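## Task

Using the robot's point of view, place the bolt in the blue divided tray's front-right compartment and the tape roll in the tray's rear compartment. Both must stay there on their own, with no gripper holding them. Everything must settle and stop moving shortly after you end. Release the parts and pull the arms away at the end.

## Robot and tools

Robot: two arms, left_arm and right_arm, each with six revolute joints and a parallel gripper. They share one scene frame. The origin sits on the table surface midway between the arms, +x points away from the robot across the table, +z points up, and left_arm is on the +y side. The names left and right refer to arms, not to image sides. From the robot's view, front most likely means nearer the robot (smaller x), back means farther (larger x), and right means -y.

execute_actions takes "actions": a list with zero or one entry, plus an optional "pictures" boolean. An empty list moves nothing, reports the state and includes camera images. One entry can be:
- A motion: {"rows": [...], "steps": n}. n is 1 to 15 control steps of 1/30 s each (15 if omitted), and at least 3. rows holds 1 to 15 rows, one per step, and the final row is reused for any remaining steps. Each row is a single flat list of 14 numbers covering both arms, always all 14 even when only one arm moves: left_arm waist, shoulder, elbow, wrist pitch, wrist yaw, wrist roll, gripper opening, then right_arm in that same order. The joint values are absolute target angles in radians, on the same scale as the Joint positions line, not offsets. The opening is an absolute command from -1 (closed) to +1 (fully open).
- A wait: {"steps": n} with no rows, n up to 300. It sends no new command.
Images only come back when actions is empty or pictures is true.

Joint ranges for each arm, in radians: waist -2.618 to 3.054, shoulder 0.000 to 3.142, elbow 0.000 to 3.142, wrist pitch -1.571 to 1.571, wrist yaw -1.571 to 1.571, wrist roll -2.094 to 2.094. The true stops can differ by up to 0.036. A target beyond a range end by more than 0.036, and also beyond the joint's last reported angle, gets the whole call rejected, and nothing is sent. A target past the true stop is clipped at it, and the result then prints "joint sent to its limit" (possibly about an earlier action). If that line is missing, it does not prove there is room to go further.

Motion is rate limited. Each step, the commanded angle may lead the measured one by at most 0.202 (waist), 0.258 (shoulder), 0.238 (elbow), 0.573 (wrist pitch) and 0.522 (wrist yaw and roll) rad. If an arm's targets would move its hand more than 70 mm from where it is, all of that arm's targets are pulled back proportionally. Distant goals therefore take several calls. The simulation keeps running while the operator thinks, and arms continue toward the last row sent until they nearly stop or a step is HELD. Each result is captured 3 steps before its action ends, and those steps run afterwards.

Result lines:
- State line, `left_arm: …` | `right_arm: …`: each gripper's end_effector_position (metres, scene frame) and end_effector_quat_wxyz. The point lies between the finger pads, roughly 1 cm short of the tips. Fingers extend along the gripper's +z and close along its y. Reported positions can be off, more so when the arm is stretched far.
- Joint positions / Joint velocities: per arm, six joints (rad, rad/s), then the finger-pad gap (m, m/s; 0.094 m = fully open).
- grip_measured: finger opening on the same -1 to +1 scale as commands; each gripper may be off by about 1 mm. To hold something, command roughly 0.03 below grip_measured for a firm grip, less for a gentler one. Pads push about 50 to 62 N at most, less on very thin parts (under about 2 mm).
- "joint command not followed": a clearance check altered or blocked some joint targets; the rest of the row ran.
- HELD: marks steps on which the row, or part of it, was not sent.
- MOTOR HOT (from 75 °C) and OVER-TEMPERATURE FAULT: carrying loads heats motors. At 90 °C that arm halts for 10 s; at 100 °C the arm loses hold and drops.

zoom_image: {"camera": name, "region": [x0, y0, x1, y1]} in pixels of that camera's latest image, origin top-left, region no larger than 504 by 504. Cameras: cam_high (504x504), cam_low (504x504), cam_left_wrist (616x616 fisheye), cam_right_wrist (616x616 fisheye).

finished_scene: {"scene": number of the current scene}. It is irreversible, and it reports whether the goal was met and then presents the next task. Answering without any tool call ends everything.

Typical order: look, move a gripper above a part, open, descend, close, lift, carry over the correct compartment, lower, open, retract, then repeat for the next part. Release every part and move clear before finishing.

Avoid: dropping or knocking anything off the table, letting the arms collide or shove each other, slamming or pressing hard into the tray or table, and holding loads long enough to overheat. Brief outside tugs on held parts or pushes on loose ones may happen, so check placements before ending.

Each tool is called after "Request:" as name([rows], argument=value, ...), one row to a line, values as JSON.

## Session

Request:
execute_actions(actions=[])

Scene clock: 0.00 s of 4800.00 s.
left_arm: end_effector_position=(+0.2830, +0.4504, +0.1481) grip_measured=+1.000 end_effector_quat_wxyz=(+0.448, +0.563, +0.456, +0.524) | right_arm: end_effector_position=(+0.3835, +0.0358, +0.1542) grip_measured=+1.000 end_effector_quat_wxyz=(+0.032, -0.084, +0.985, +0.150)
Joint positions: left_arm=[1.281 1.571 0.289 1.17  1.112 1.855 0.094] | right_arm=[ 0.529  2.088  2.025 -1.291 -0.219  0.494  0.094]
Joint velocities: left_arm=[-0.012  0.002 -0.027 -0.081 -0.037 -0.022  0.   ] | right_arm=[ 0.012 -0.007 -0.002 -0.037  0.007  0.022  0.   ]

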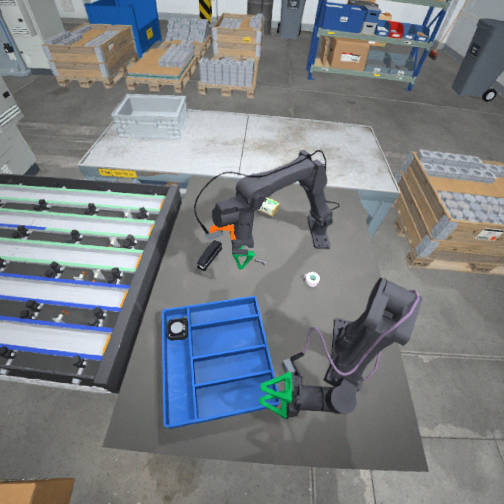

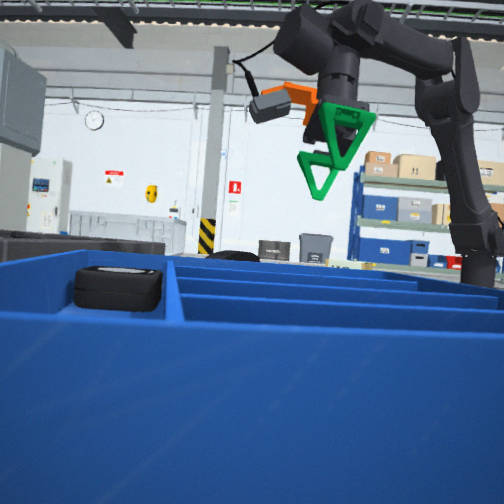

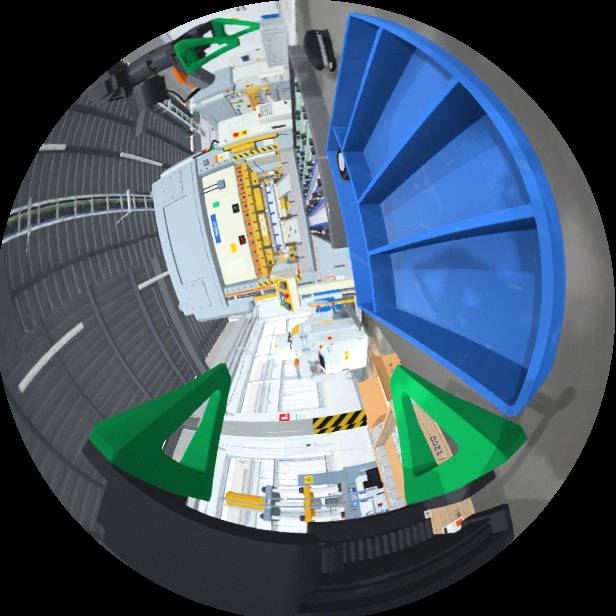

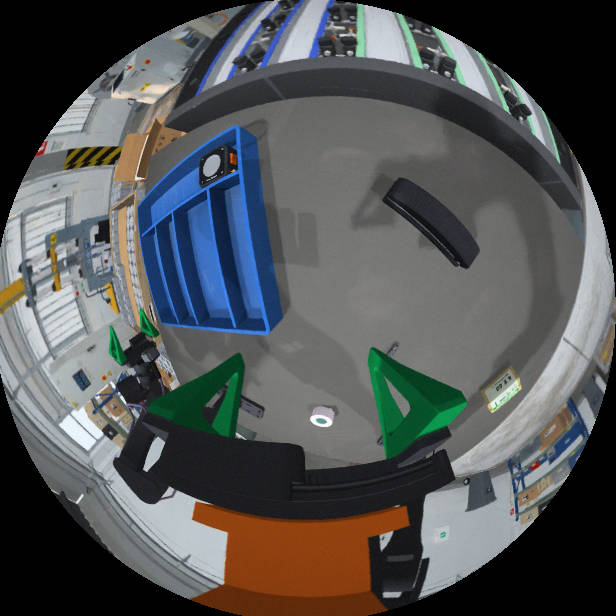

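Request:
execute_actions([
  {"rows":[[1.281,1.571,0.289,1.17,1.112,1.855,1,0.529,2.088,2.025,-1.508,0,0,1]]},
])

Request:
execute_actions([
  {"rows":[[1.281,1.571,0.289,1.17,1.112,1.855,1,0.2,1.8,1.6,-1.371,0,0,1]]},
])

Request:
execute_actions([
  {"steps":12},
], pictures=true)

Request:
zoom_image(camera="cam_high", region=[150,170,370,390])

Scene clock: 0.77 s of 4800.00 s.
left_arm: end_effector_position=(+0.2830, +0.4504, +0.1481) grip_measured=+1.000 end_effector_quat_wxyz=(+0.448, +0.563, +0.456, +0.524) | right_arm: end_effector_position=(+0.3672, -0.0187, +0.1444) grip_measured=+1.000 end_effector_quat_wxyz=(+0.009, -0.295, +0.955, +0.018)
Joint positions: left_arm=[1.281 1.571 0.289 1.17  1.112 1.855 0.094] | right_arm=[ 0.529  2.088  2.025 -1.48  -0.027  0.041  0.094]
Joint velocities: left_arm=[-0.017  0.002 -0.012 -0.037 -0.007  0.037  0.   ] | right_arm=[ 0.017 -0.012 -0.007 -0.11   0.11  -0.315  0.   ]
Steps of this call (steps 1 to 11: nothing new was sent; steps 12 to 23: the first 12 steps of this action). Readings (joint positions):
12: left_arm=[1.281 1.571 0.289 1.170 1.112 1.855] | right_arm=[0.529 2.088 2.025 -1.306 -0.195 0.428]
13: left_arm=[1.281 1.571 0.289 1.170 1.112 1.855] | right_arm=[0.529 2.088 2.025 -1.339 -0.159 0.342]
15: left_arm=[1.281 1.571 0.289 1.170 1.112 1.855] | right_arm=[0.529 2.088 2.025 -1.398 -0.103 0.221]
19: left_arm=[1.281 1.571 0.289 1.170 1.112 1.855] | right_arm=[0.529 2.088 2.025 -1.458 -0.049 0.093]
23: the state above

Scene clock: 1.27 s of 4800.00 s.
left_arm: end_effector_position=(+0.2830, +0.4504, +0.1481) grip_measured=+1.000 end_effector_quat_wxyz=(+0.448, +0.563, +0.456, +0.524) | right_arm: end_effector_position=(+0.3592, -0.1734, +0.1392) grip_measured=+1.000 end_effector_quat_wxyz=(-0.010, -0.139, +0.990, -0.006)
Joint positions: left_arm=[1.281 1.571 0.289 1.17  1.112 1.855 0.094] | right_arm=[ 0.176  1.803  1.611 -1.401  0.008  0.009  0.094]
Joint velocities: left_arm=[ 0.002  0.007  0.007 -0.037  0.066 -0.066  0.   ] | right_arm=[ 0.178 -0.022 -0.051  0.11   0.022 -0.051  0.   ]
Steps of this call (steps 1 to 3: the last 3 steps of your previous action; steps 4 to 15: the first 12 steps of this action). Readings (joint positions):
4: left_arm=[1.281 1.571 0.289 1.170 1.112 1.855] | right_arm=[0.518 2.065 1.992 -1.460 -0.023 0.020]
5: left_arm=[1.281 1.571 0.289 1.170 1.112 1.855] | right_arm=[0.497 2.023 1.924 -1.430 -0.028 0.017]
7: left_arm=[1.281 1.571 0.289 1.170 1.112 1.855] | right_arm=[0.413 1.925 1.795 -1.413 -0.028 0.013]
11: left_arm=[1.281 1.571 0.289 1.170 1.112 1.855] | right_arm=[0.201 1.807 1.635 -1.408 -0.006 0.010]
15: the state above

Scene clock: 1.67 s of 4800.00 s.
left_arm: end_effector_position=(+0.2830, +0.4504, +0.1481) grip_measured=+1.000 end_effector_quat_wxyz=(+0.448, +0.563, +0.456, +0.524) | right_arm: end_effector_position=(+0.3601, -0.1674, +0.1390) grip_measured=+1.000 end_effector_quat_wxyz=(-0.005, -0.149, +0.989, -0.005)
Joint positions: left_arm=[1.281 1.571 0.289 1.17  1.112 1.855 0.094] | right_arm=[ 0.193  1.803  1.61  -1.389  0.008  0.006  0.094]
Joint velocities: left_arm=[-0.007 -0.002  0.007 -0.051 -0.022  0.037  0.   ] | right_arm=[ 0.022  0.002 -0.007 -0.066  0.007  0.051  0.   ]
Kept back: nothing.
Steps of this call (steps 1 to 3: the last 3 steps of your previous action; steps 4 to 12: the robot went on to your last target). Readings (joint positions):
1: left_arm=[1.281 1.571 0.289 1.170 1.112 1.855] | right_arm=[0.183 1.803 1.610 -1.399 0.008 0.008]
2: left_arm=[1.281 1.571 0.289 1.170 1.112 1.855] | right_arm=[0.188 1.803 1.610 -1.397 0.008 0.008]
4: left_arm=[1.281 1.571 0.289 1.170 1.112 1.855] | right_arm=[0.193 1.803 1.610 -1.394 0.008 0.006]
8: left_arm=[1.281 1.571 0.289 1.170 1.112 1.855] | right_arm=[0.193 1.803 1.610 -1.390 0.008 0.006]
12: the state above

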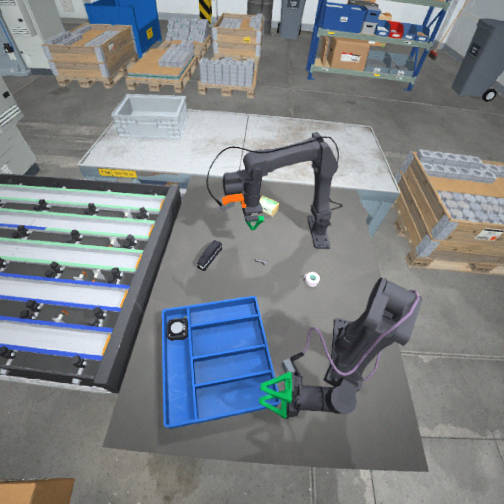

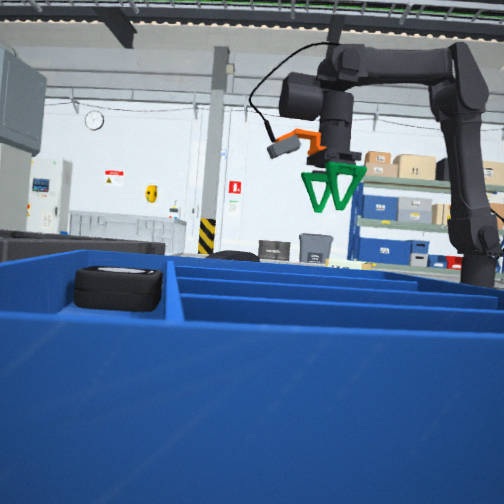

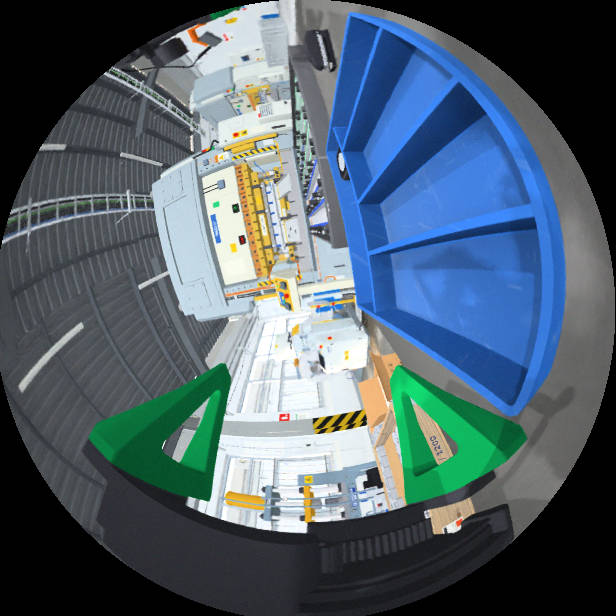

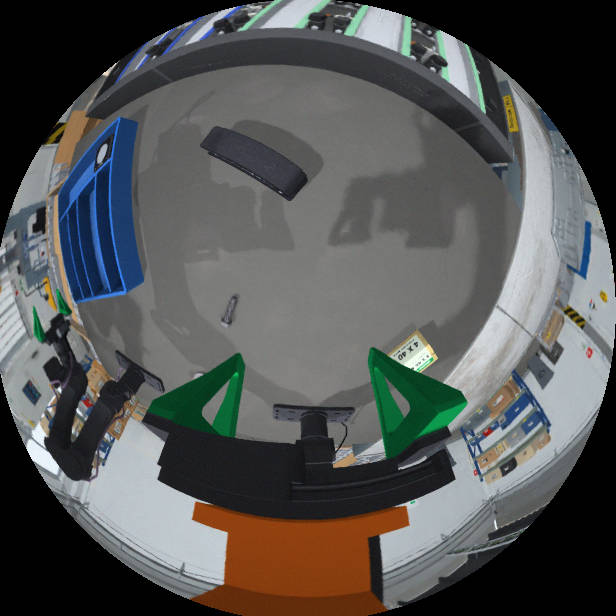

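Region (150, 170, 370, 390) of cam_high's 504x504 image, scaled by 2.291, with more detail than that image has.

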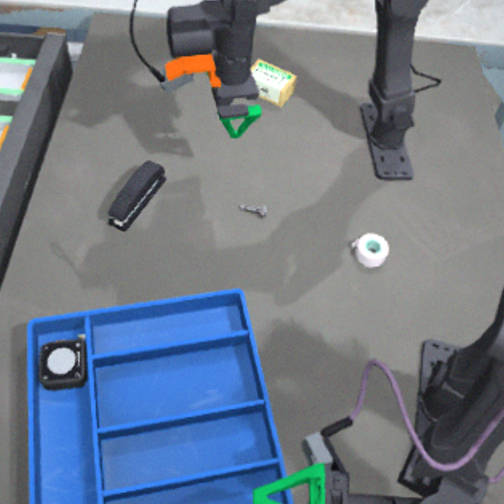

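Request:
execute_actions([
  {"rows":[[1.281,1.571,0.289,1.17,1.112,1.855,1,0.53,1.78,1.306,-1.09,0,0.55,1]]},
])

Request:
execute_actions([
  {"steps":12},
], pictures=true)

Scene clock: 2.40 s of 4800.00 s.
left_arm: end_effector_position=(+0.2830, +0.4504, +0.1481) grip_measured=+1.000 end_effector_quat_wxyz=(+0.448, +0.563, +0.456, +0.524) | right_arm: end_effector_position=(+0.2885, -0.0744, +0.0649) grip_measured=+1.000 end_effector_quat_wxyz=(-0.026, -0.081, +0.996, -0.010)
Joint positions: left_arm=[1.281 1.571 0.289 1.17  1.112 1.855 0.094] | right_arm=[ 0.546  1.796  1.303 -1.133 -0.011  0.495  0.094]
Joint velocities: left_arm=[ 0.007 -0.012 -0.017  0.007  0.022 -0.051  0.   ] | right_arm=[-0.12  -0.022 -0.007  0.198  0.007  0.344  0.   ]
Steps of this call (steps 1 to 10: the robot went on to your last target; steps 11 to 22: the first 12 steps of this action). Readings (joint positions):
11: left_arm=[1.281 1.571 0.289 1.170 1.112 1.855] | right_arm=[0.208 1.796 1.582 -1.354 0.014 0.063]
12: left_arm=[1.281 1.571 0.289 1.170 1.112 1.855] | right_arm=[0.239 1.779 1.527 -1.298 0.021 0.141]
14: left_arm=[1.281 1.571 0.289 1.170 1.112 1.855] | right_arm=[0.340 1.772 1.422 -1.234 0.020 0.262]
18: left_arm=[1.281 1.571 0.289 1.170 1.112 1.855] | right_arm=[0.537 1.797 1.309 -1.165 -0.003 0.426]
22: the state above

Scene clock: 2.80 s of 4800.00 s.
left_arm: end_effector_position=(+0.2830, +0.4504, +0.1481) grip_measured=+1.000 end_effector_quat_wxyz=(+0.448, +0.563, +0.456, +0.524) | right_arm: end_effector_position=(+0.2950, -0.0726, +0.0648) grip_measured=+1.000 end_effector_quat_wxyz=(-0.015, -0.054, +0.998, -0.004)
Joint positions: left_arm=[1.281 1.571 0.289 1.17  1.112 1.855 0.094] | right_arm=[ 0.538  1.795  1.303 -1.108 -0.011  0.541  0.094]
Joint velocities: left_arm=[ 0.007 -0.007 -0.002  0.037  0.007  0.037  0.   ] | right_arm=[-0.007 -0.007 -0.002 -0.007 -0.022  0.095  0.   ]
Kept back: nothing.
Steps of this call (steps 1 to 3: the last 3 steps of your previous action; steps 4 to 12: the robot went on to your last target). Readings (joint positions):
1: left_arm=[1.281 1.571 0.289 1.170 1.112 1.855] | right_arm=[0.542 1.795 1.303 -1.126 -0.011 0.505]
2: left_arm=[1.281 1.571 0.289 1.170 1.112 1.855] | right_arm=[0.540 1.795 1.303 -1.122 -0.011 0.513]
4: left_arm=[1.281 1.571 0.289 1.170 1.112 1.855] | right_arm=[0.538 1.795 1.303 -1.116 -0.011 0.524]
8: left_arm=[1.281 1.571 0.289 1.170 1.112 1.855] | right_arm=[0.538 1.795 1.303 -1.110 -0.011 0.536]
12: the state above

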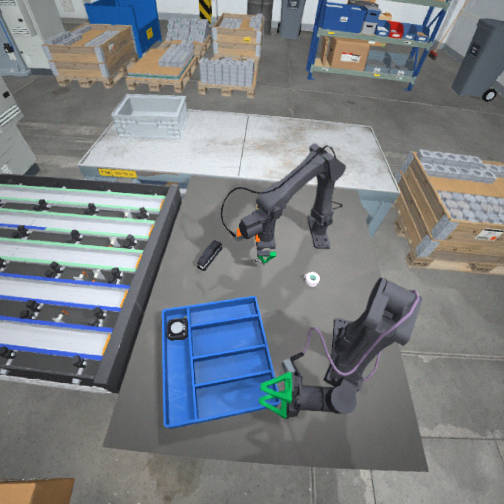

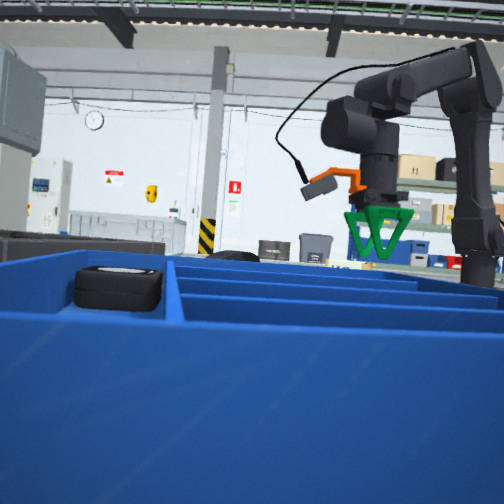

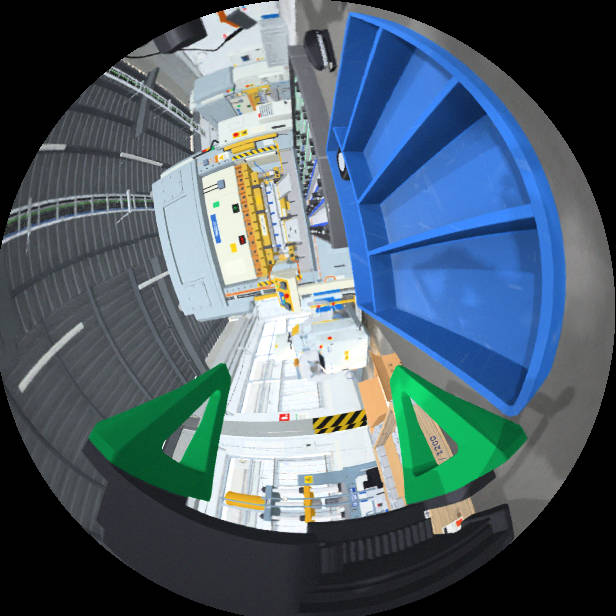

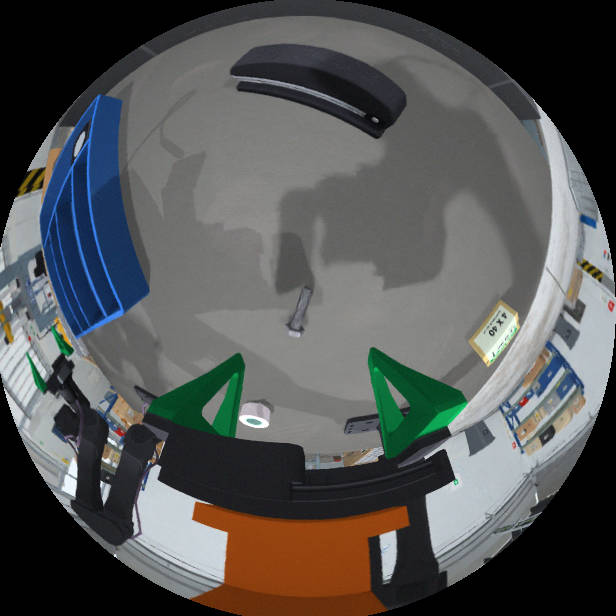

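Request:
execute_actions([
  {"rows":[[1.281,1.571,0.289,1.17,1.112,1.855,1,0.535,1.833,1.175,-0.885,0,0.83,0]]},
])

Request:
execute_actions([
  {"steps":10},
], pictures=true)

Scene clock: 3.33 s of 4800.00 s.
left_arm: end_effector_position=(+0.2830, +0.4504, +0.1481) grip_measured=+1.000 end_effector_quat_wxyz=(+0.448, +0.563, +0.456, +0.524) | right_arm: end_effector_position=(+0.2962, -0.0717, +0.0207) grip_measured=+0.002 end_effector_quat_wxyz=(-0.008, +0.077, +0.997, +0.000)
Joint positions: left_arm=[1.281 1.571 0.289 1.17  1.112 1.855 0.094] | right_arm=[ 0.538  1.84   1.175 -0.917 -0.011  0.804  0.047]
Joint velocities: left_arm=[-0.017  0.002 -0.007 -0.007 -0.037  0.051  0.   ] | right_arm=[-0.002 -0.002  0.002  0.125  0.007  0.066 -0.001]
Steps of this call (steps 1 to 4: the robot went on to your last target; steps 5 to 16: the first 12 steps of this action). Readings (joint positions):
5: left_arm=[1.281 1.571 0.289 1.170 1.112 1.855] | right_arm=[0.538 1.795 1.287 -1.080 -0.011 0.581]
6: left_arm=[1.281 1.571 0.289 1.170 1.112 1.855] | right_arm=[0.538 1.793 1.259 -1.035 -0.011 0.630]
8: left_arm=[1.281 1.571 0.289 1.170 1.112 1.855] | right_arm=[0.538 1.811 1.209 -0.984 -0.011 0.701]
12: left_arm=[1.281 1.571 0.289 1.170 1.112 1.855] | right_arm=[0.538 1.840 1.175 -0.944 -0.011 0.774]
16: the state above

Scene clock: 3.67 s of 4800.00 s.
left_arm: end_effector_position=(+0.2830, +0.4504, +0.1481) grip_measured=+1.000 end_effector_quat_wxyz=(+0.448, +0.563, +0.456, +0.524) | right_arm: end_effector_position=(+0.2994, -0.0692, +0.0207) grip_measured=+0.002 end_effector_quat_wxyz=(-0.002, +0.086, +0.996, +0.006)
Joint positions: left_arm=[1.281 1.571 0.289 1.17  1.112 1.855 0.094] | right_arm=[ 0.538  1.84   1.175 -0.901 -0.011  0.822  0.047]
Joint velocities: left_arm=[-0.007 -0.012  0.007 -0.037  0.007 -0.066  0.   ] | right_arm=[-0.007 -0.017 -0.007 -0.066  0.022  0.022 -0.   ]
Kept back: nothing.
Steps of this call (steps 1 to 3: the last 3 steps of your previous action; steps 4 to 10: the robot went on to your last target). Readings (joint positions):
1: left_arm=[1.281 1.571 0.289 1.170 1.112 1.855] | right_arm=[0.538 1.840 1.175 -0.914 -0.011 0.808]
2: left_arm=[1.281 1.571 0.289 1.170 1.112 1.855] | right_arm=[0.538 1.840 1.175 -0.910 -0.011 0.811]
4: left_arm=[1.281 1.571 0.289 1.170 1.112 1.855] | right_arm=[0.538 1.840 1.175 -0.906 -0.011 0.816]
8: left_arm=[1.281 1.571 0.289 1.170 1.112 1.855] | right_arm=[0.538 1.840 1.175 -0.902 -0.011 0.821]
10: the state above

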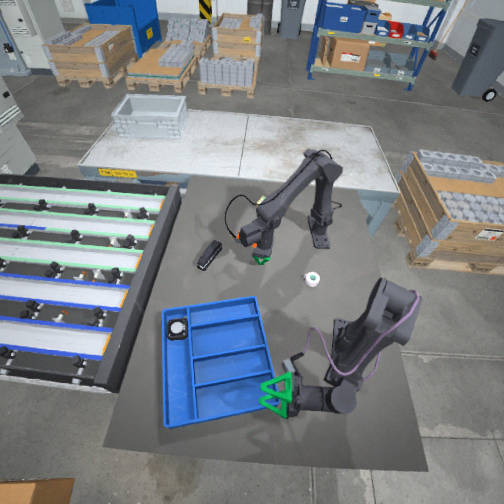

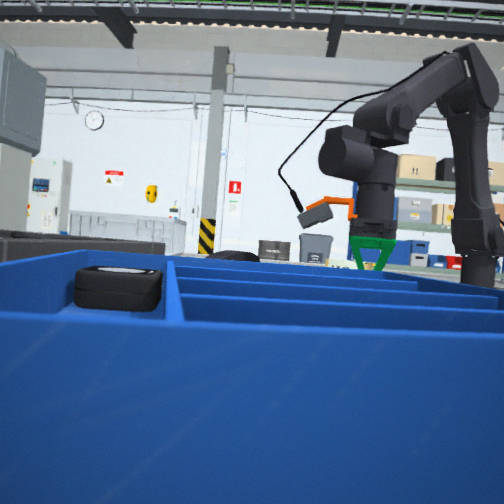

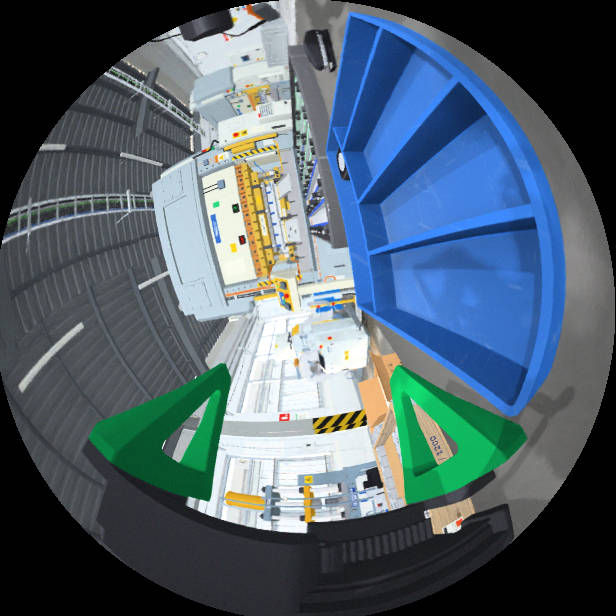

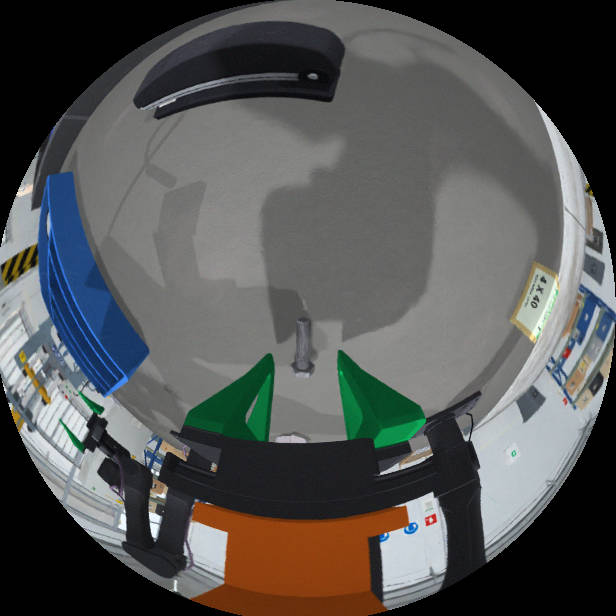

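Request:
execute_actions([
  {"rows":[[1.281,1.571,0.289,1.17,1.112,1.855,1,0.497,1.886,1.22,-0.885,0,0.8,-0.3]],"steps":12},
])

Request:
execute_actions([
  {"rows":[[1.281,1.571,0.289,1.17,1.112,1.855,1,0.497,1.886,1.22,-0.885,0,0.8,-0.86]],"steps":15},
], pictures=true)

Scene clock: 4.07 s of 4800.00 s.
left_arm: end_effector_position=(+0.2830, +0.4504, +0.1481) grip_measured=+1.000 end_effector_quat_wxyz=(+0.448, +0.563, +0.456, +0.524) | right_arm: end_effector_position=(+0.3119, -0.0742, +0.0149) grip_measured=-0.298 end_effector_quat_wxyz=(-0.004, +0.097, +0.995, +0.004)
Joint positions: left_arm=[1.281 1.571 0.289 1.17  1.112 1.855 0.094] | right_arm=[ 0.503  1.879  1.201 -0.894 -0.011  0.808  0.033]
Joint velocities: left_arm=[-0.027  0.012 -0.012  0.022  0.022 -0.007  0.   ] | right_arm=[-0.017  0.002 -0.002  0.007 -0.095 -0.051  0.001]
Steps of this call (steps 1 to 3: the robot went on to your last target; steps 4 to 12: the first 9 steps of this action). Readings (joint positions):
4: left_arm=[1.281 1.571 0.289 1.170 1.112 1.855] | right_arm=[0.535 1.844 1.179 -0.902 -0.011 0.821]
5: left_arm=[1.281 1.571 0.289 1.170 1.112 1.855] | right_arm=[0.530 1.852 1.187 -0.902 -0.011 0.818]
7: left_arm=[1.281 1.571 0.289 1.170 1.112 1.855] | right_arm=[0.514 1.869 1.200 -0.896 -0.011 0.813]
11: left_arm=[1.281 1.571 0.289 1.170 1.112 1.855] | right_arm=[0.503 1.879 1.201 -0.894 -0.011 0.809]
12: the state above

Scene clock: 4.57 s of 4800.00 s.
left_arm: end_effector_position=(+0.2830, +0.4504, +0.1481) grip_measured=+1.000 end_effector_quat_wxyz=(+0.448, +0.563, +0.456, +0.524) | right_arm: end_effector_position=(+0.3119, -0.0742, +0.0149) grip_measured=-0.858 end_effector_quat_wxyz=(-0.004, +0.095, +0.995, +0.004)
Joint positions: left_arm=[1.281 1.571 0.289 1.17  1.112 1.855 0.094] | right_arm=[ 0.503  1.879  1.201 -0.894 -0.011  0.806  0.007]
Joint velocities: left_arm=[ 0.012  0.007  0.002  0.066  0.037 -0.022  0.   ] | right_arm=[-0.012  0.002 -0.002 -0.007 -0.007 -0.007 -0.001]
Steps of this call (steps 1 to 3: the last 3 steps of your previous action; steps 4 to 15: the first 12 steps of this action). Readings (joint positions):
4: left_arm=[1.281 1.571 0.289 1.170 1.112 1.855] | right_arm=[0.503 1.879 1.201 -0.894 -0.011 0.806]
5: left_arm=[1.281 1.571 0.289 1.170 1.112 1.855] | right_arm=[0.503 1.879 1.201 -0.894 -0.011 0.806]
7: left_arm=[1.281 1.571 0.289 1.170 1.112 1.855] | right_arm=[0.503 1.879 1.201 -0.894 -0.011 0.806]
11: left_arm=[1.281 1.571 0.289 1.170 1.112 1.855] | right_arm=[0.503 1.879 1.201 -0.894 -0.011 0.806]
15: the state above

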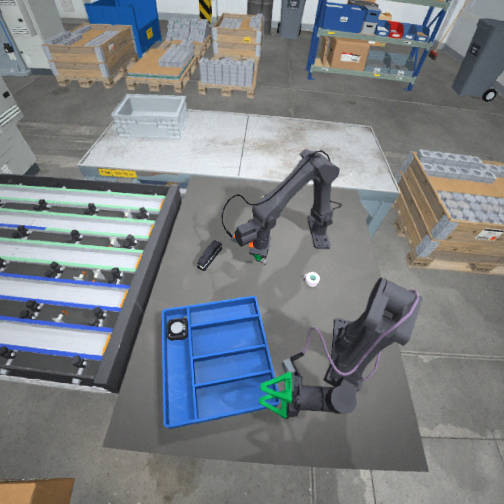

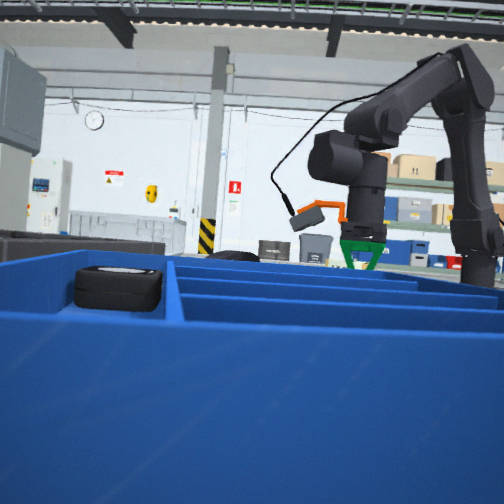

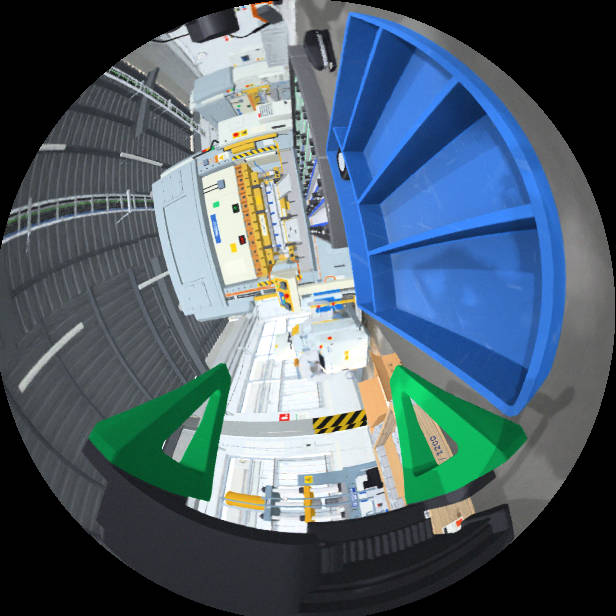

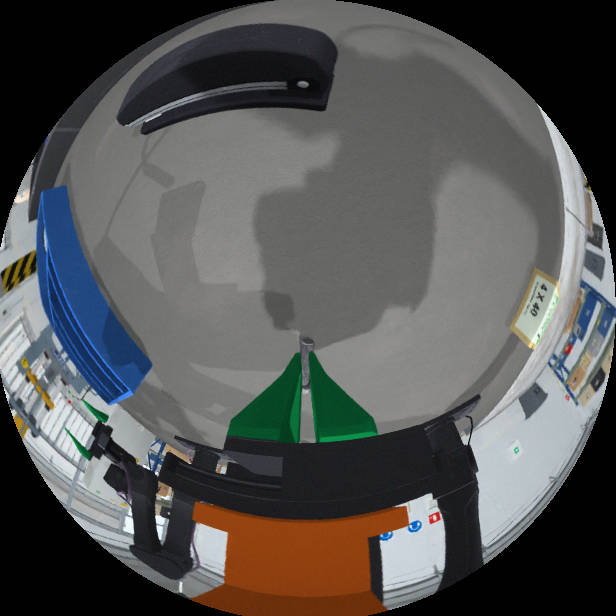

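Request:
execute_actions([
  {"rows":[[1.281,1.571,0.289,1.17,1.112,1.855,1,0.497,1.886,1.22,-0.885,0,0.8,-0.93]],"steps":10},
])

Request:
zoom_image(camera="cam_right_wrist", region=[250,300,370,420])

Scene clock: 4.90 s of 4800.00 s.
left_arm: end_effector_position=(+0.2830, +0.4504, +0.1481) grip_measured=+1.000 end_effector_quat_wxyz=(+0.448, +0.563, +0.456, +0.524) | right_arm: end_effector_position=(+0.3119, -0.0742, +0.0149) grip_measured=-0.928 end_effector_quat_wxyz=(-0.004, +0.095, +0.995, +0.004)
Joint positions: left_arm=[1.281 1.571 0.289 1.17  1.112 1.855 0.094] | right_arm=[ 0.503  1.879  1.201 -0.894 -0.011  0.806  0.003]
Joint velocities: left_arm=[ 0.017  0.012 -0.017 -0.095 -0.022 -0.022  0.   ] | right_arm=[ 0.007 -0.007  0.007 -0.081 -0.007  0.051  0.   ]
Steps of this call (steps 1 to 3: the last 3 steps of your previous action; steps 4 to 10: the first 7 steps of this action). Readings (joint positions):
4: left_arm=[1.281 1.571 0.289 1.170 1.112 1.855] | right_arm=[0.503 1.879 1.201 -0.894 -0.011 0.806]
5: left_arm=[1.281 1.571 0.289 1.170 1.112 1.855] | right_arm=[0.503 1.879 1.201 -0.894 -0.011 0.806]
7: left_arm=[1.281 1.571 0.289 1.170 1.112 1.855] | right_arm=[0.503 1.879 1.201 -0.894 -0.011 0.806]
10: the state above

Region (250, 300, 370, 420) of cam_right_wrist's 616x616 image, scaled by 4.200, with more detail than that image has.

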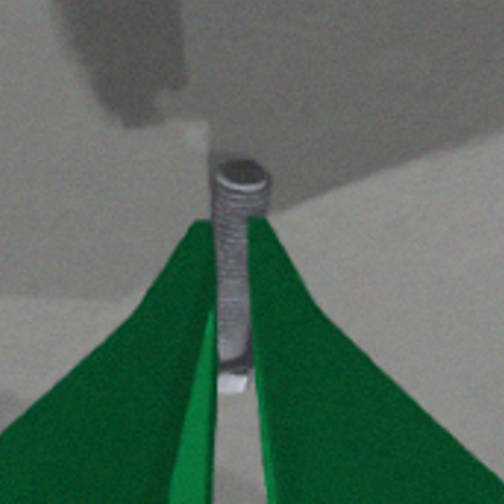

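Request:
execute_actions([
  {"rows":[[1.281,1.571,0.289,1.17,1.112,1.855,1,0.497,1.886,1.21,-0.89,0,0.8,-0.4],[1.281,1.571,0.289,1.17,1.112,1.855,1,0.497,1.886,1.21,-0.89,0,0.8,-0.4],[1.281,1.571,0.289,1.17,1.112,1.855,1,0.497,1.886,1.21,-0.89,0,0.8,-0.4],[1.281,1.571,0.289,1.17,1.112,1.855,1,0.497,1.886,1.21,-0.89,0,0.8,-0.4],[1.281,1.571,0.289,1.17,1.112,1.855,1,0.497,1.915,1.21,-0.89,0,0.8,-0.4]],"steps":14},
])

Request:
execute_actions([
  {"rows":[[1.281,1.571,0.289,1.17,1.112,1.855,1,0.497,1.915,1.21,-0.89,0,0.8,-0.86]],"steps":13},
], pictures=true)

Request:
zoom_image(camera="cam_right_wrist", region=[250,300,370,420])

Scene clock: 5.43 s of 4800.00 s.
left_arm: end_effector_position=(+0.2830, +0.4504, +0.1481) grip_measured=+1.000 end_effector_quat_wxyz=(+0.448, +0.563, +0.456, +0.524) | right_arm: end_effector_position=(+0.3094, -0.0760, +0.0060) grip_measured=-0.402 end_effector_quat_wxyz=(-0.015, +0.096, +0.995, -0.005)
Joint positions: left_arm=[1.281 1.571 0.289 1.17  1.112 1.855 0.094] | right_arm=[ 0.503  1.908  1.201 -0.894 -0.011  0.806  0.028]
Joint velocities: left_arm=[-0.007 -0.017 -0.017  0.007  0.081  0.007  0.   ] | right_arm=[-0.012 -0.012 -0.022  0.007  0.022 -0.081 -0.   ]
Steps of this call (steps 1 to 3: the last 3 steps of your previous action; steps 4 to 5: the robot went on to your last target; steps 6 to 16: the first 11 steps of this action). Readings (joint positions):
6: left_arm=[1.281 1.571 0.289 1.170 1.112 1.855] | right_arm=[0.503 1.879 1.201 -0.894 -0.011 0.806]
7: left_arm=[1.281 1.571 0.289 1.170 1.112 1.855] | right_arm=[0.503 1.879 1.201 -0.894 -0.011 0.806]
9: left_arm=[1.281 1.571 0.289 1.170 1.112 1.855] | right_arm=[0.503 1.879 1.201 -0.894 -0.011 0.806]
13: left_arm=[1.281 1.571 0.289 1.170 1.112 1.855] | right_arm=[0.503 1.897 1.201 -0.894 -0.011 0.806]
16: the state above

Scene clock: 5.87 s of 4800.00 s.
left_arm: end_effector_position=(+0.2830, +0.4504, +0.1481) grip_measured=+1.000 end_effector_quat_wxyz=(+0.448, +0.563, +0.456, +0.524) | right_arm: end_effector_position=(+0.3095, -0.0760, +0.0060) grip_measured=-0.845 end_effector_quat_wxyz=(-0.015, +0.095, +0.995, -0.005)
Joint positions: left_arm=[1.281 1.571 0.289 1.17  1.112 1.855 0.094] | right_arm=[ 0.503  1.908  1.201 -0.893 -0.011  0.804  0.007]
Joint velocities: left_arm=[ 0.002 -0.002 -0.012 -0.007 -0.037 -0.007  0.   ] | right_arm=[-0.007  0.002 -0.002 -0.007 -0.022  0.066 -0.001]
Steps of this call (steps 1 to 3: the last 3 steps of your previous action; steps 4 to 13: the first 10 steps of this action). Readings (joint positions):
4: left_arm=[1.281 1.571 0.289 1.170 1.112 1.855] | right_arm=[0.503 1.908 1.201 -0.893 -0.011 0.805]
5: left_arm=[1.281 1.571 0.289 1.170 1.112 1.855] | right_arm=[0.503 1.908 1.201 -0.893 -0.011 0.805]
7: left_arm=[1.281 1.571 0.289 1.170 1.112 1.855] | right_arm=[0.503 1.908 1.201 -0.893 -0.011 0.804]
11: left_arm=[1.281 1.571 0.289 1.170 1.112 1.855] | right_arm=[0.503 1.908 1.201 -0.893 -0.011 0.804]
13: the state above

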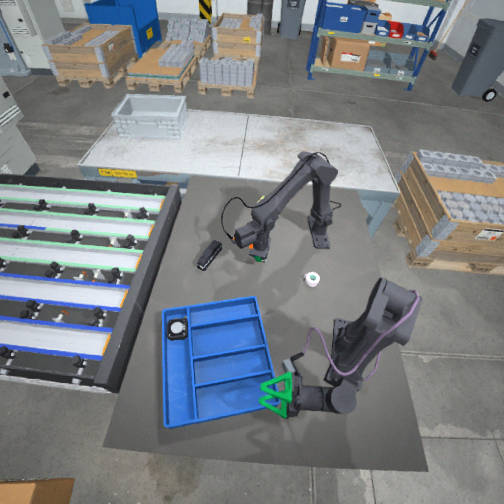

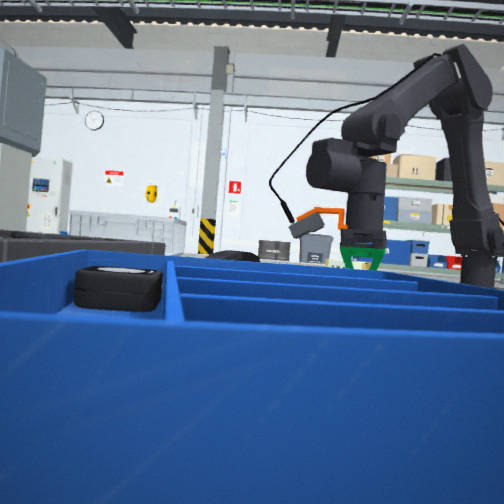

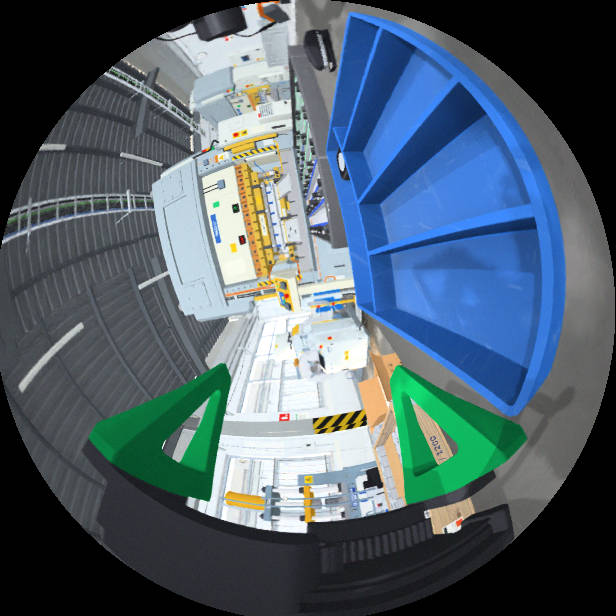

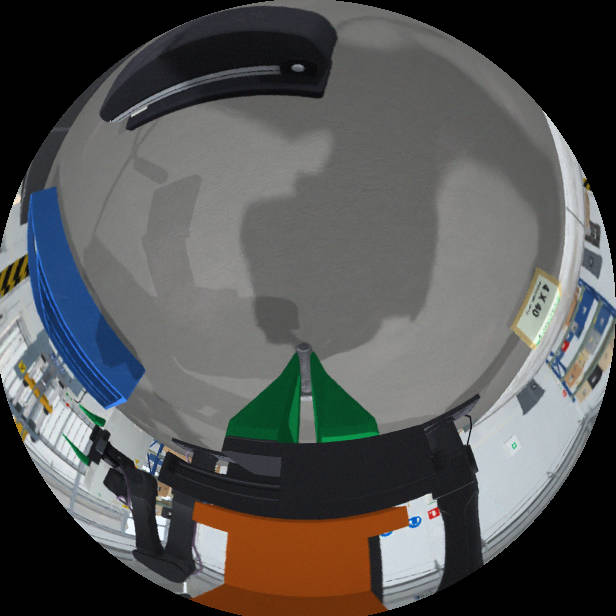

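Region (250, 300, 370, 420) of cam_right_wrist's 616x616 image, scaled by 4.200, with more detail than that image has.

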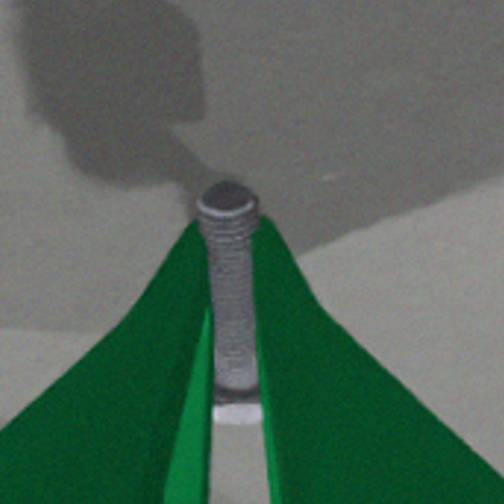

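Request:
execute_actions([
  {"rows":[[1.281,1.571,0.289,1.17,1.112,1.855,1,0.497,1.915,1.21,-0.89,0,0.8,-0.885],[1.281,1.571,0.289,1.17,1.112,1.855,1,0.497,1.915,1.21,-0.89,0,0.8,-0.885],[1.281,1.571,0.289,1.17,1.112,1.855,1,0.497,1.915,1.21,-0.89,0,0.8,-0.885],[1.281,1.571,0.289,1.17,1.112,1.855,1,0.497,1.87,1.26,-0.92,0,0.8,-0.885],[1.281,1.571,0.289,1.17,1.112,1.855,1,0.497,1.85,1.32,-0.95,0,0.8,-0.885],[1.281,1.571,0.289,1.17,1.112,1.855,1,0.52,1.85,1.4,-0.97,0,0.8,-0.885],[1.281,1.571,0.289,1.17,1.112,1.855,1,0.55,1.85,1.5,-0.97,0,0.8,-0.885]],"steps":13},
])

Request:
execute_actions([
  {"rows":[[1.281,1.571,0.289,1.17,1.112,1.855,1,0.6,1.9,1.62,-0.93,0,0.8,-0.885],[1.281,1.571,0.289,1.17,1.112,1.855,1,0.63,1.95,1.7,-0.9,0,0.8,-0.885],[1.281,1.571,0.289,1.17,1.112,1.855,1,0.66,2.0,1.77,-0.88,0,0.8,-0.885],[1.281,1.571,0.289,1.17,1.112,1.855,1,0.69,2.06,1.83,-0.86,0,0.8,-0.885],[1.281,1.571,0.289,1.17,1.112,1.855,1,0.71,2.11,1.88,-0.84,0,0.8,-0.885],[1.281,1.571,0.289,1.17,1.112,1.855,1,0.71,2.15,1.89,-0.835,0,0.8,-0.885]]},
], pictures=true)

Scene clock: 6.60 s of 4800.00 s.
left_arm: end_effector_position=(+0.2830, +0.4504, +0.1481) grip_measured=+1.000 end_effector_quat_wxyz=(+0.448, +0.563, +0.456, +0.524) | right_arm: end_effector_position=(+0.3589, -0.0300, +0.0731) grip_measured=-0.860 end_effector_quat_wxyz=(+0.062, +0.083, +0.993, +0.061)
Joint positions: left_arm=[1.281 1.571 0.289 1.17  1.112 1.855 0.094] | right_arm=[ 0.526  1.888  1.442 -0.95  -0.01   0.804  0.007]
Joint velocities: left_arm=[-0.007 -0.007  0.002 -0.007  0.007  0.037  0.   ] | right_arm=[ 0.252 -0.379  1.057  0.242 -0.037 -0.022  0.001]
Steps of this call (steps 1 to 3: the last 3 steps of your previous action; steps 4 to 12: the robot went on to your last target; steps 13 to 22: the first 10 steps of this action). Readings (joint positions):
13: left_arm=[1.281 1.571 0.289 1.170 1.112 1.855] | right_arm=[0.503 1.908 1.201 -0.893 -0.011 0.804]
14: left_arm=[1.281 1.571 0.289 1.170 1.112 1.855] | right_arm=[0.503 1.908 1.201 -0.893 -0.011 0.804]
16: left_arm=[1.281 1.571 0.289 1.170 1.112 1.855] | right_arm=[0.503 1.907 1.206 -0.898 -0.011 0.804]
20: left_arm=[1.281 1.571 0.289 1.170 1.112 1.855] | right_arm=[0.511 1.903 1.350 -0.955 -0.010 0.804]
22: the state above

Scene clock: 7.10 s of 4800.00 s.
left_arm: end_effector_position=(+0.2830, +0.4504, +0.1481) grip_measured=+1.000 end_effector_quat_wxyz=(+0.448, +0.563, +0.456, +0.524) | right_arm: end_effector_position=(+0.3970, +0.1290, +0.1036) grip_measured=-0.860 end_effector_quat_wxyz=(+0.150, -0.018, +0.974, +0.168)
Joint positions: left_arm=[1.281 1.571 0.289 1.17  1.112 1.855 0.094] | right_arm=[ 0.727  2.163  1.88  -0.832 -0.009  0.804  0.007]
Joint velocities: left_arm=[-0.017  0.007 -0.012 -0.022  0.007  0.037  0.   ] | right_arm=[-0.002  0.256 -0.017  0.037  0.007  0.007 -0.   ]
Steps of this call (steps 1 to 3: the last 3 steps of your previous action; steps 4 to 15: the first 12 steps of this action). Readings (joint positions):
4: left_arm=[1.281 1.571 0.289 1.170 1.112 1.855] | right_arm=[0.550 1.846 1.519 -0.948 -0.009 0.804]
5: left_arm=[1.281 1.571 0.289 1.170 1.112 1.855] | right_arm=[0.561 1.864 1.563 -0.961 -0.005 0.804]
7: left_arm=[1.281 1.571 0.289 1.170 1.112 1.855] | right_arm=[0.601 1.937 1.693 -0.947 -0.001 0.804]
11: left_arm=[1.281 1.571 0.289 1.170 1.112 1.855] | right_arm=[0.698 2.098 1.876 -0.846 -0.002 0.804]
15: the state above

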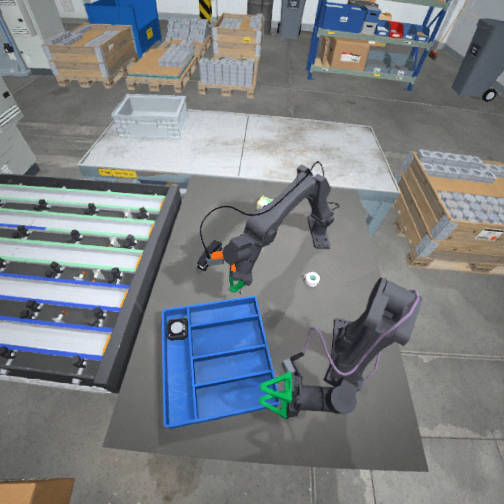

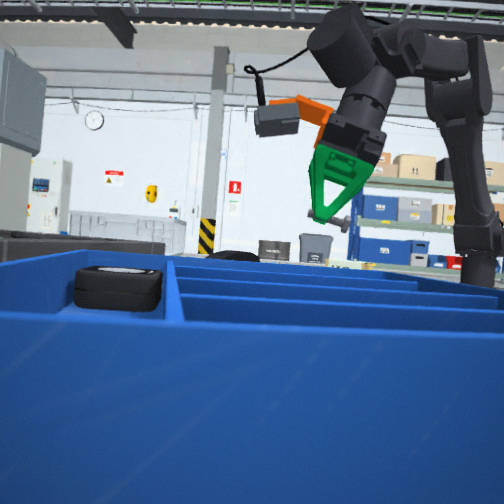

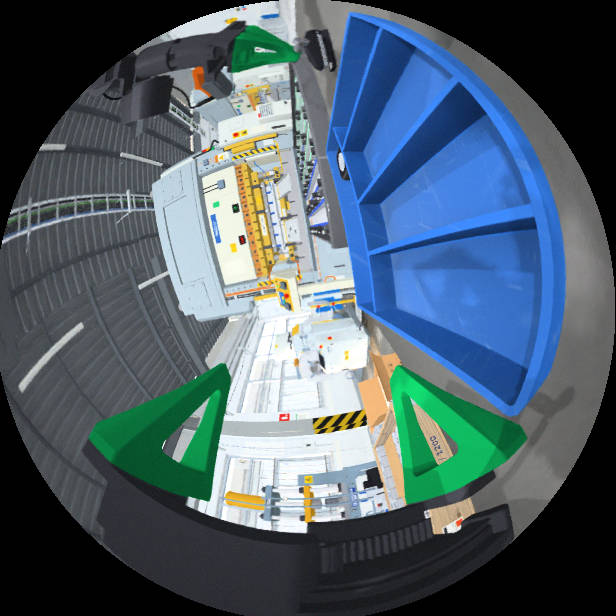

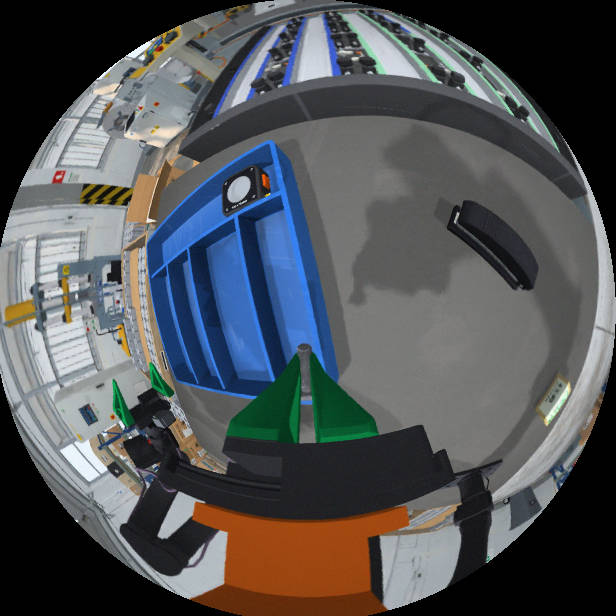

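Request:
execute_actions([
  {"rows":[[1.281,1.571,0.289,1.17,1.112,1.855,1,0.76,2.18,1.93,-0.75,0,0.85,-0.885],[1.281,1.571,0.289,1.17,1.112,1.855,1,0.79,2.2,1.95,-0.71,0,0.85,-0.885],[1.281,1.571,0.289,1.17,1.112,1.855,1,0.79,2.22,1.95,-0.71,0,0.85,-0.885],[1.281,1.571,0.289,1.17,1.112,1.855,1,0.79,2.245,1.95,-0.71,0,0.85,-0.885]],"steps":13},
], pictures=true)

Scene clock: 7.57 s of 4800.00 s.
left_arm: end_effector_position=(+0.2830, +0.4504, +0.1481) grip_measured=+1.000 end_effector_quat_wxyz=(+0.448, +0.563, +0.456, +0.524) | right_arm: end_effector_position=(+0.3902, +0.1785, +0.0960) grip_measured=-0.860 end_effector_quat_wxyz=(+0.168, -0.033, +0.964, +0.205)
Joint positions: left_arm=[1.281 1.571 0.289 1.17  1.112 1.855 0.094] | right_arm=[ 0.796  2.24   1.937 -0.732 -0.005  0.841  0.007]
Joint velocities: left_arm=[-0.012 -0.002  0.017 -0.007 -0.037 -0.022  0.   ] | right_arm=[ 0.017  0.144  0.007  0.007 -0.066  0.022 -0.001]
Steps of this call (steps 1 to 3: the last 3 steps of your previous action; step 4: the robot went on to your last target; steps 5 to 14: the first 10 steps of this action). Readings (joint positions):
5: left_arm=[1.281 1.571 0.289 1.170 1.112 1.855] | right_arm=[0.721 2.168 1.884 -0.830 -0.009 0.811]
6: left_arm=[1.281 1.571 0.289 1.170 1.112 1.855] | right_arm=[0.726 2.173 1.894 -0.821 -0.006 0.818]
8: left_arm=[1.281 1.571 0.289 1.170 1.112 1.855] | right_arm=[0.747 2.193 1.922 -0.783 -0.004 0.829]
12: left_arm=[1.281 1.571 0.289 1.170 1.112 1.855] | right_arm=[0.790 2.228 1.937 -0.734 -0.004 0.839]
14: the state above

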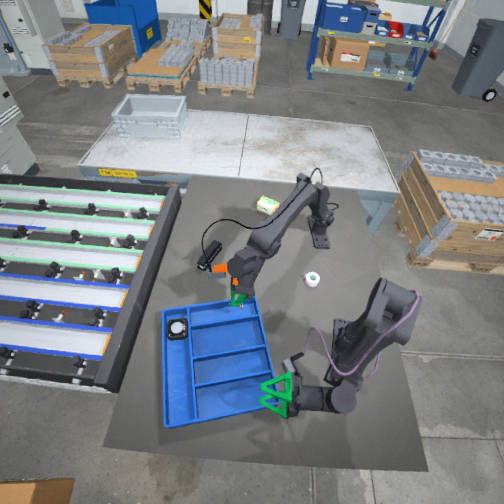

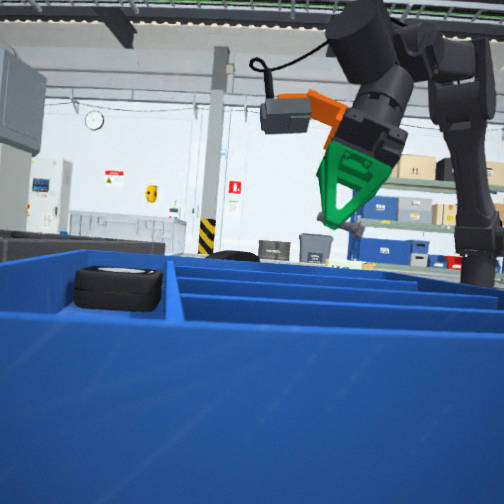

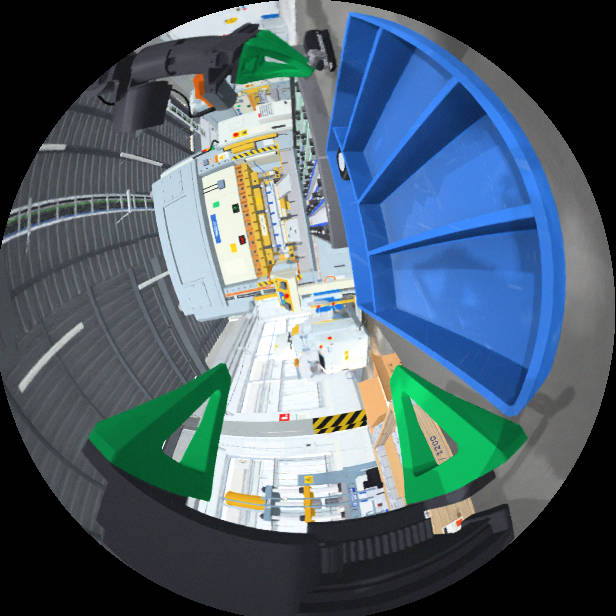

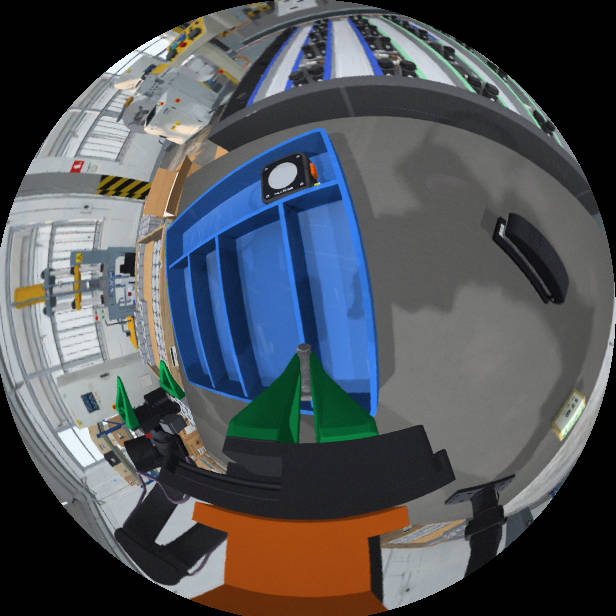

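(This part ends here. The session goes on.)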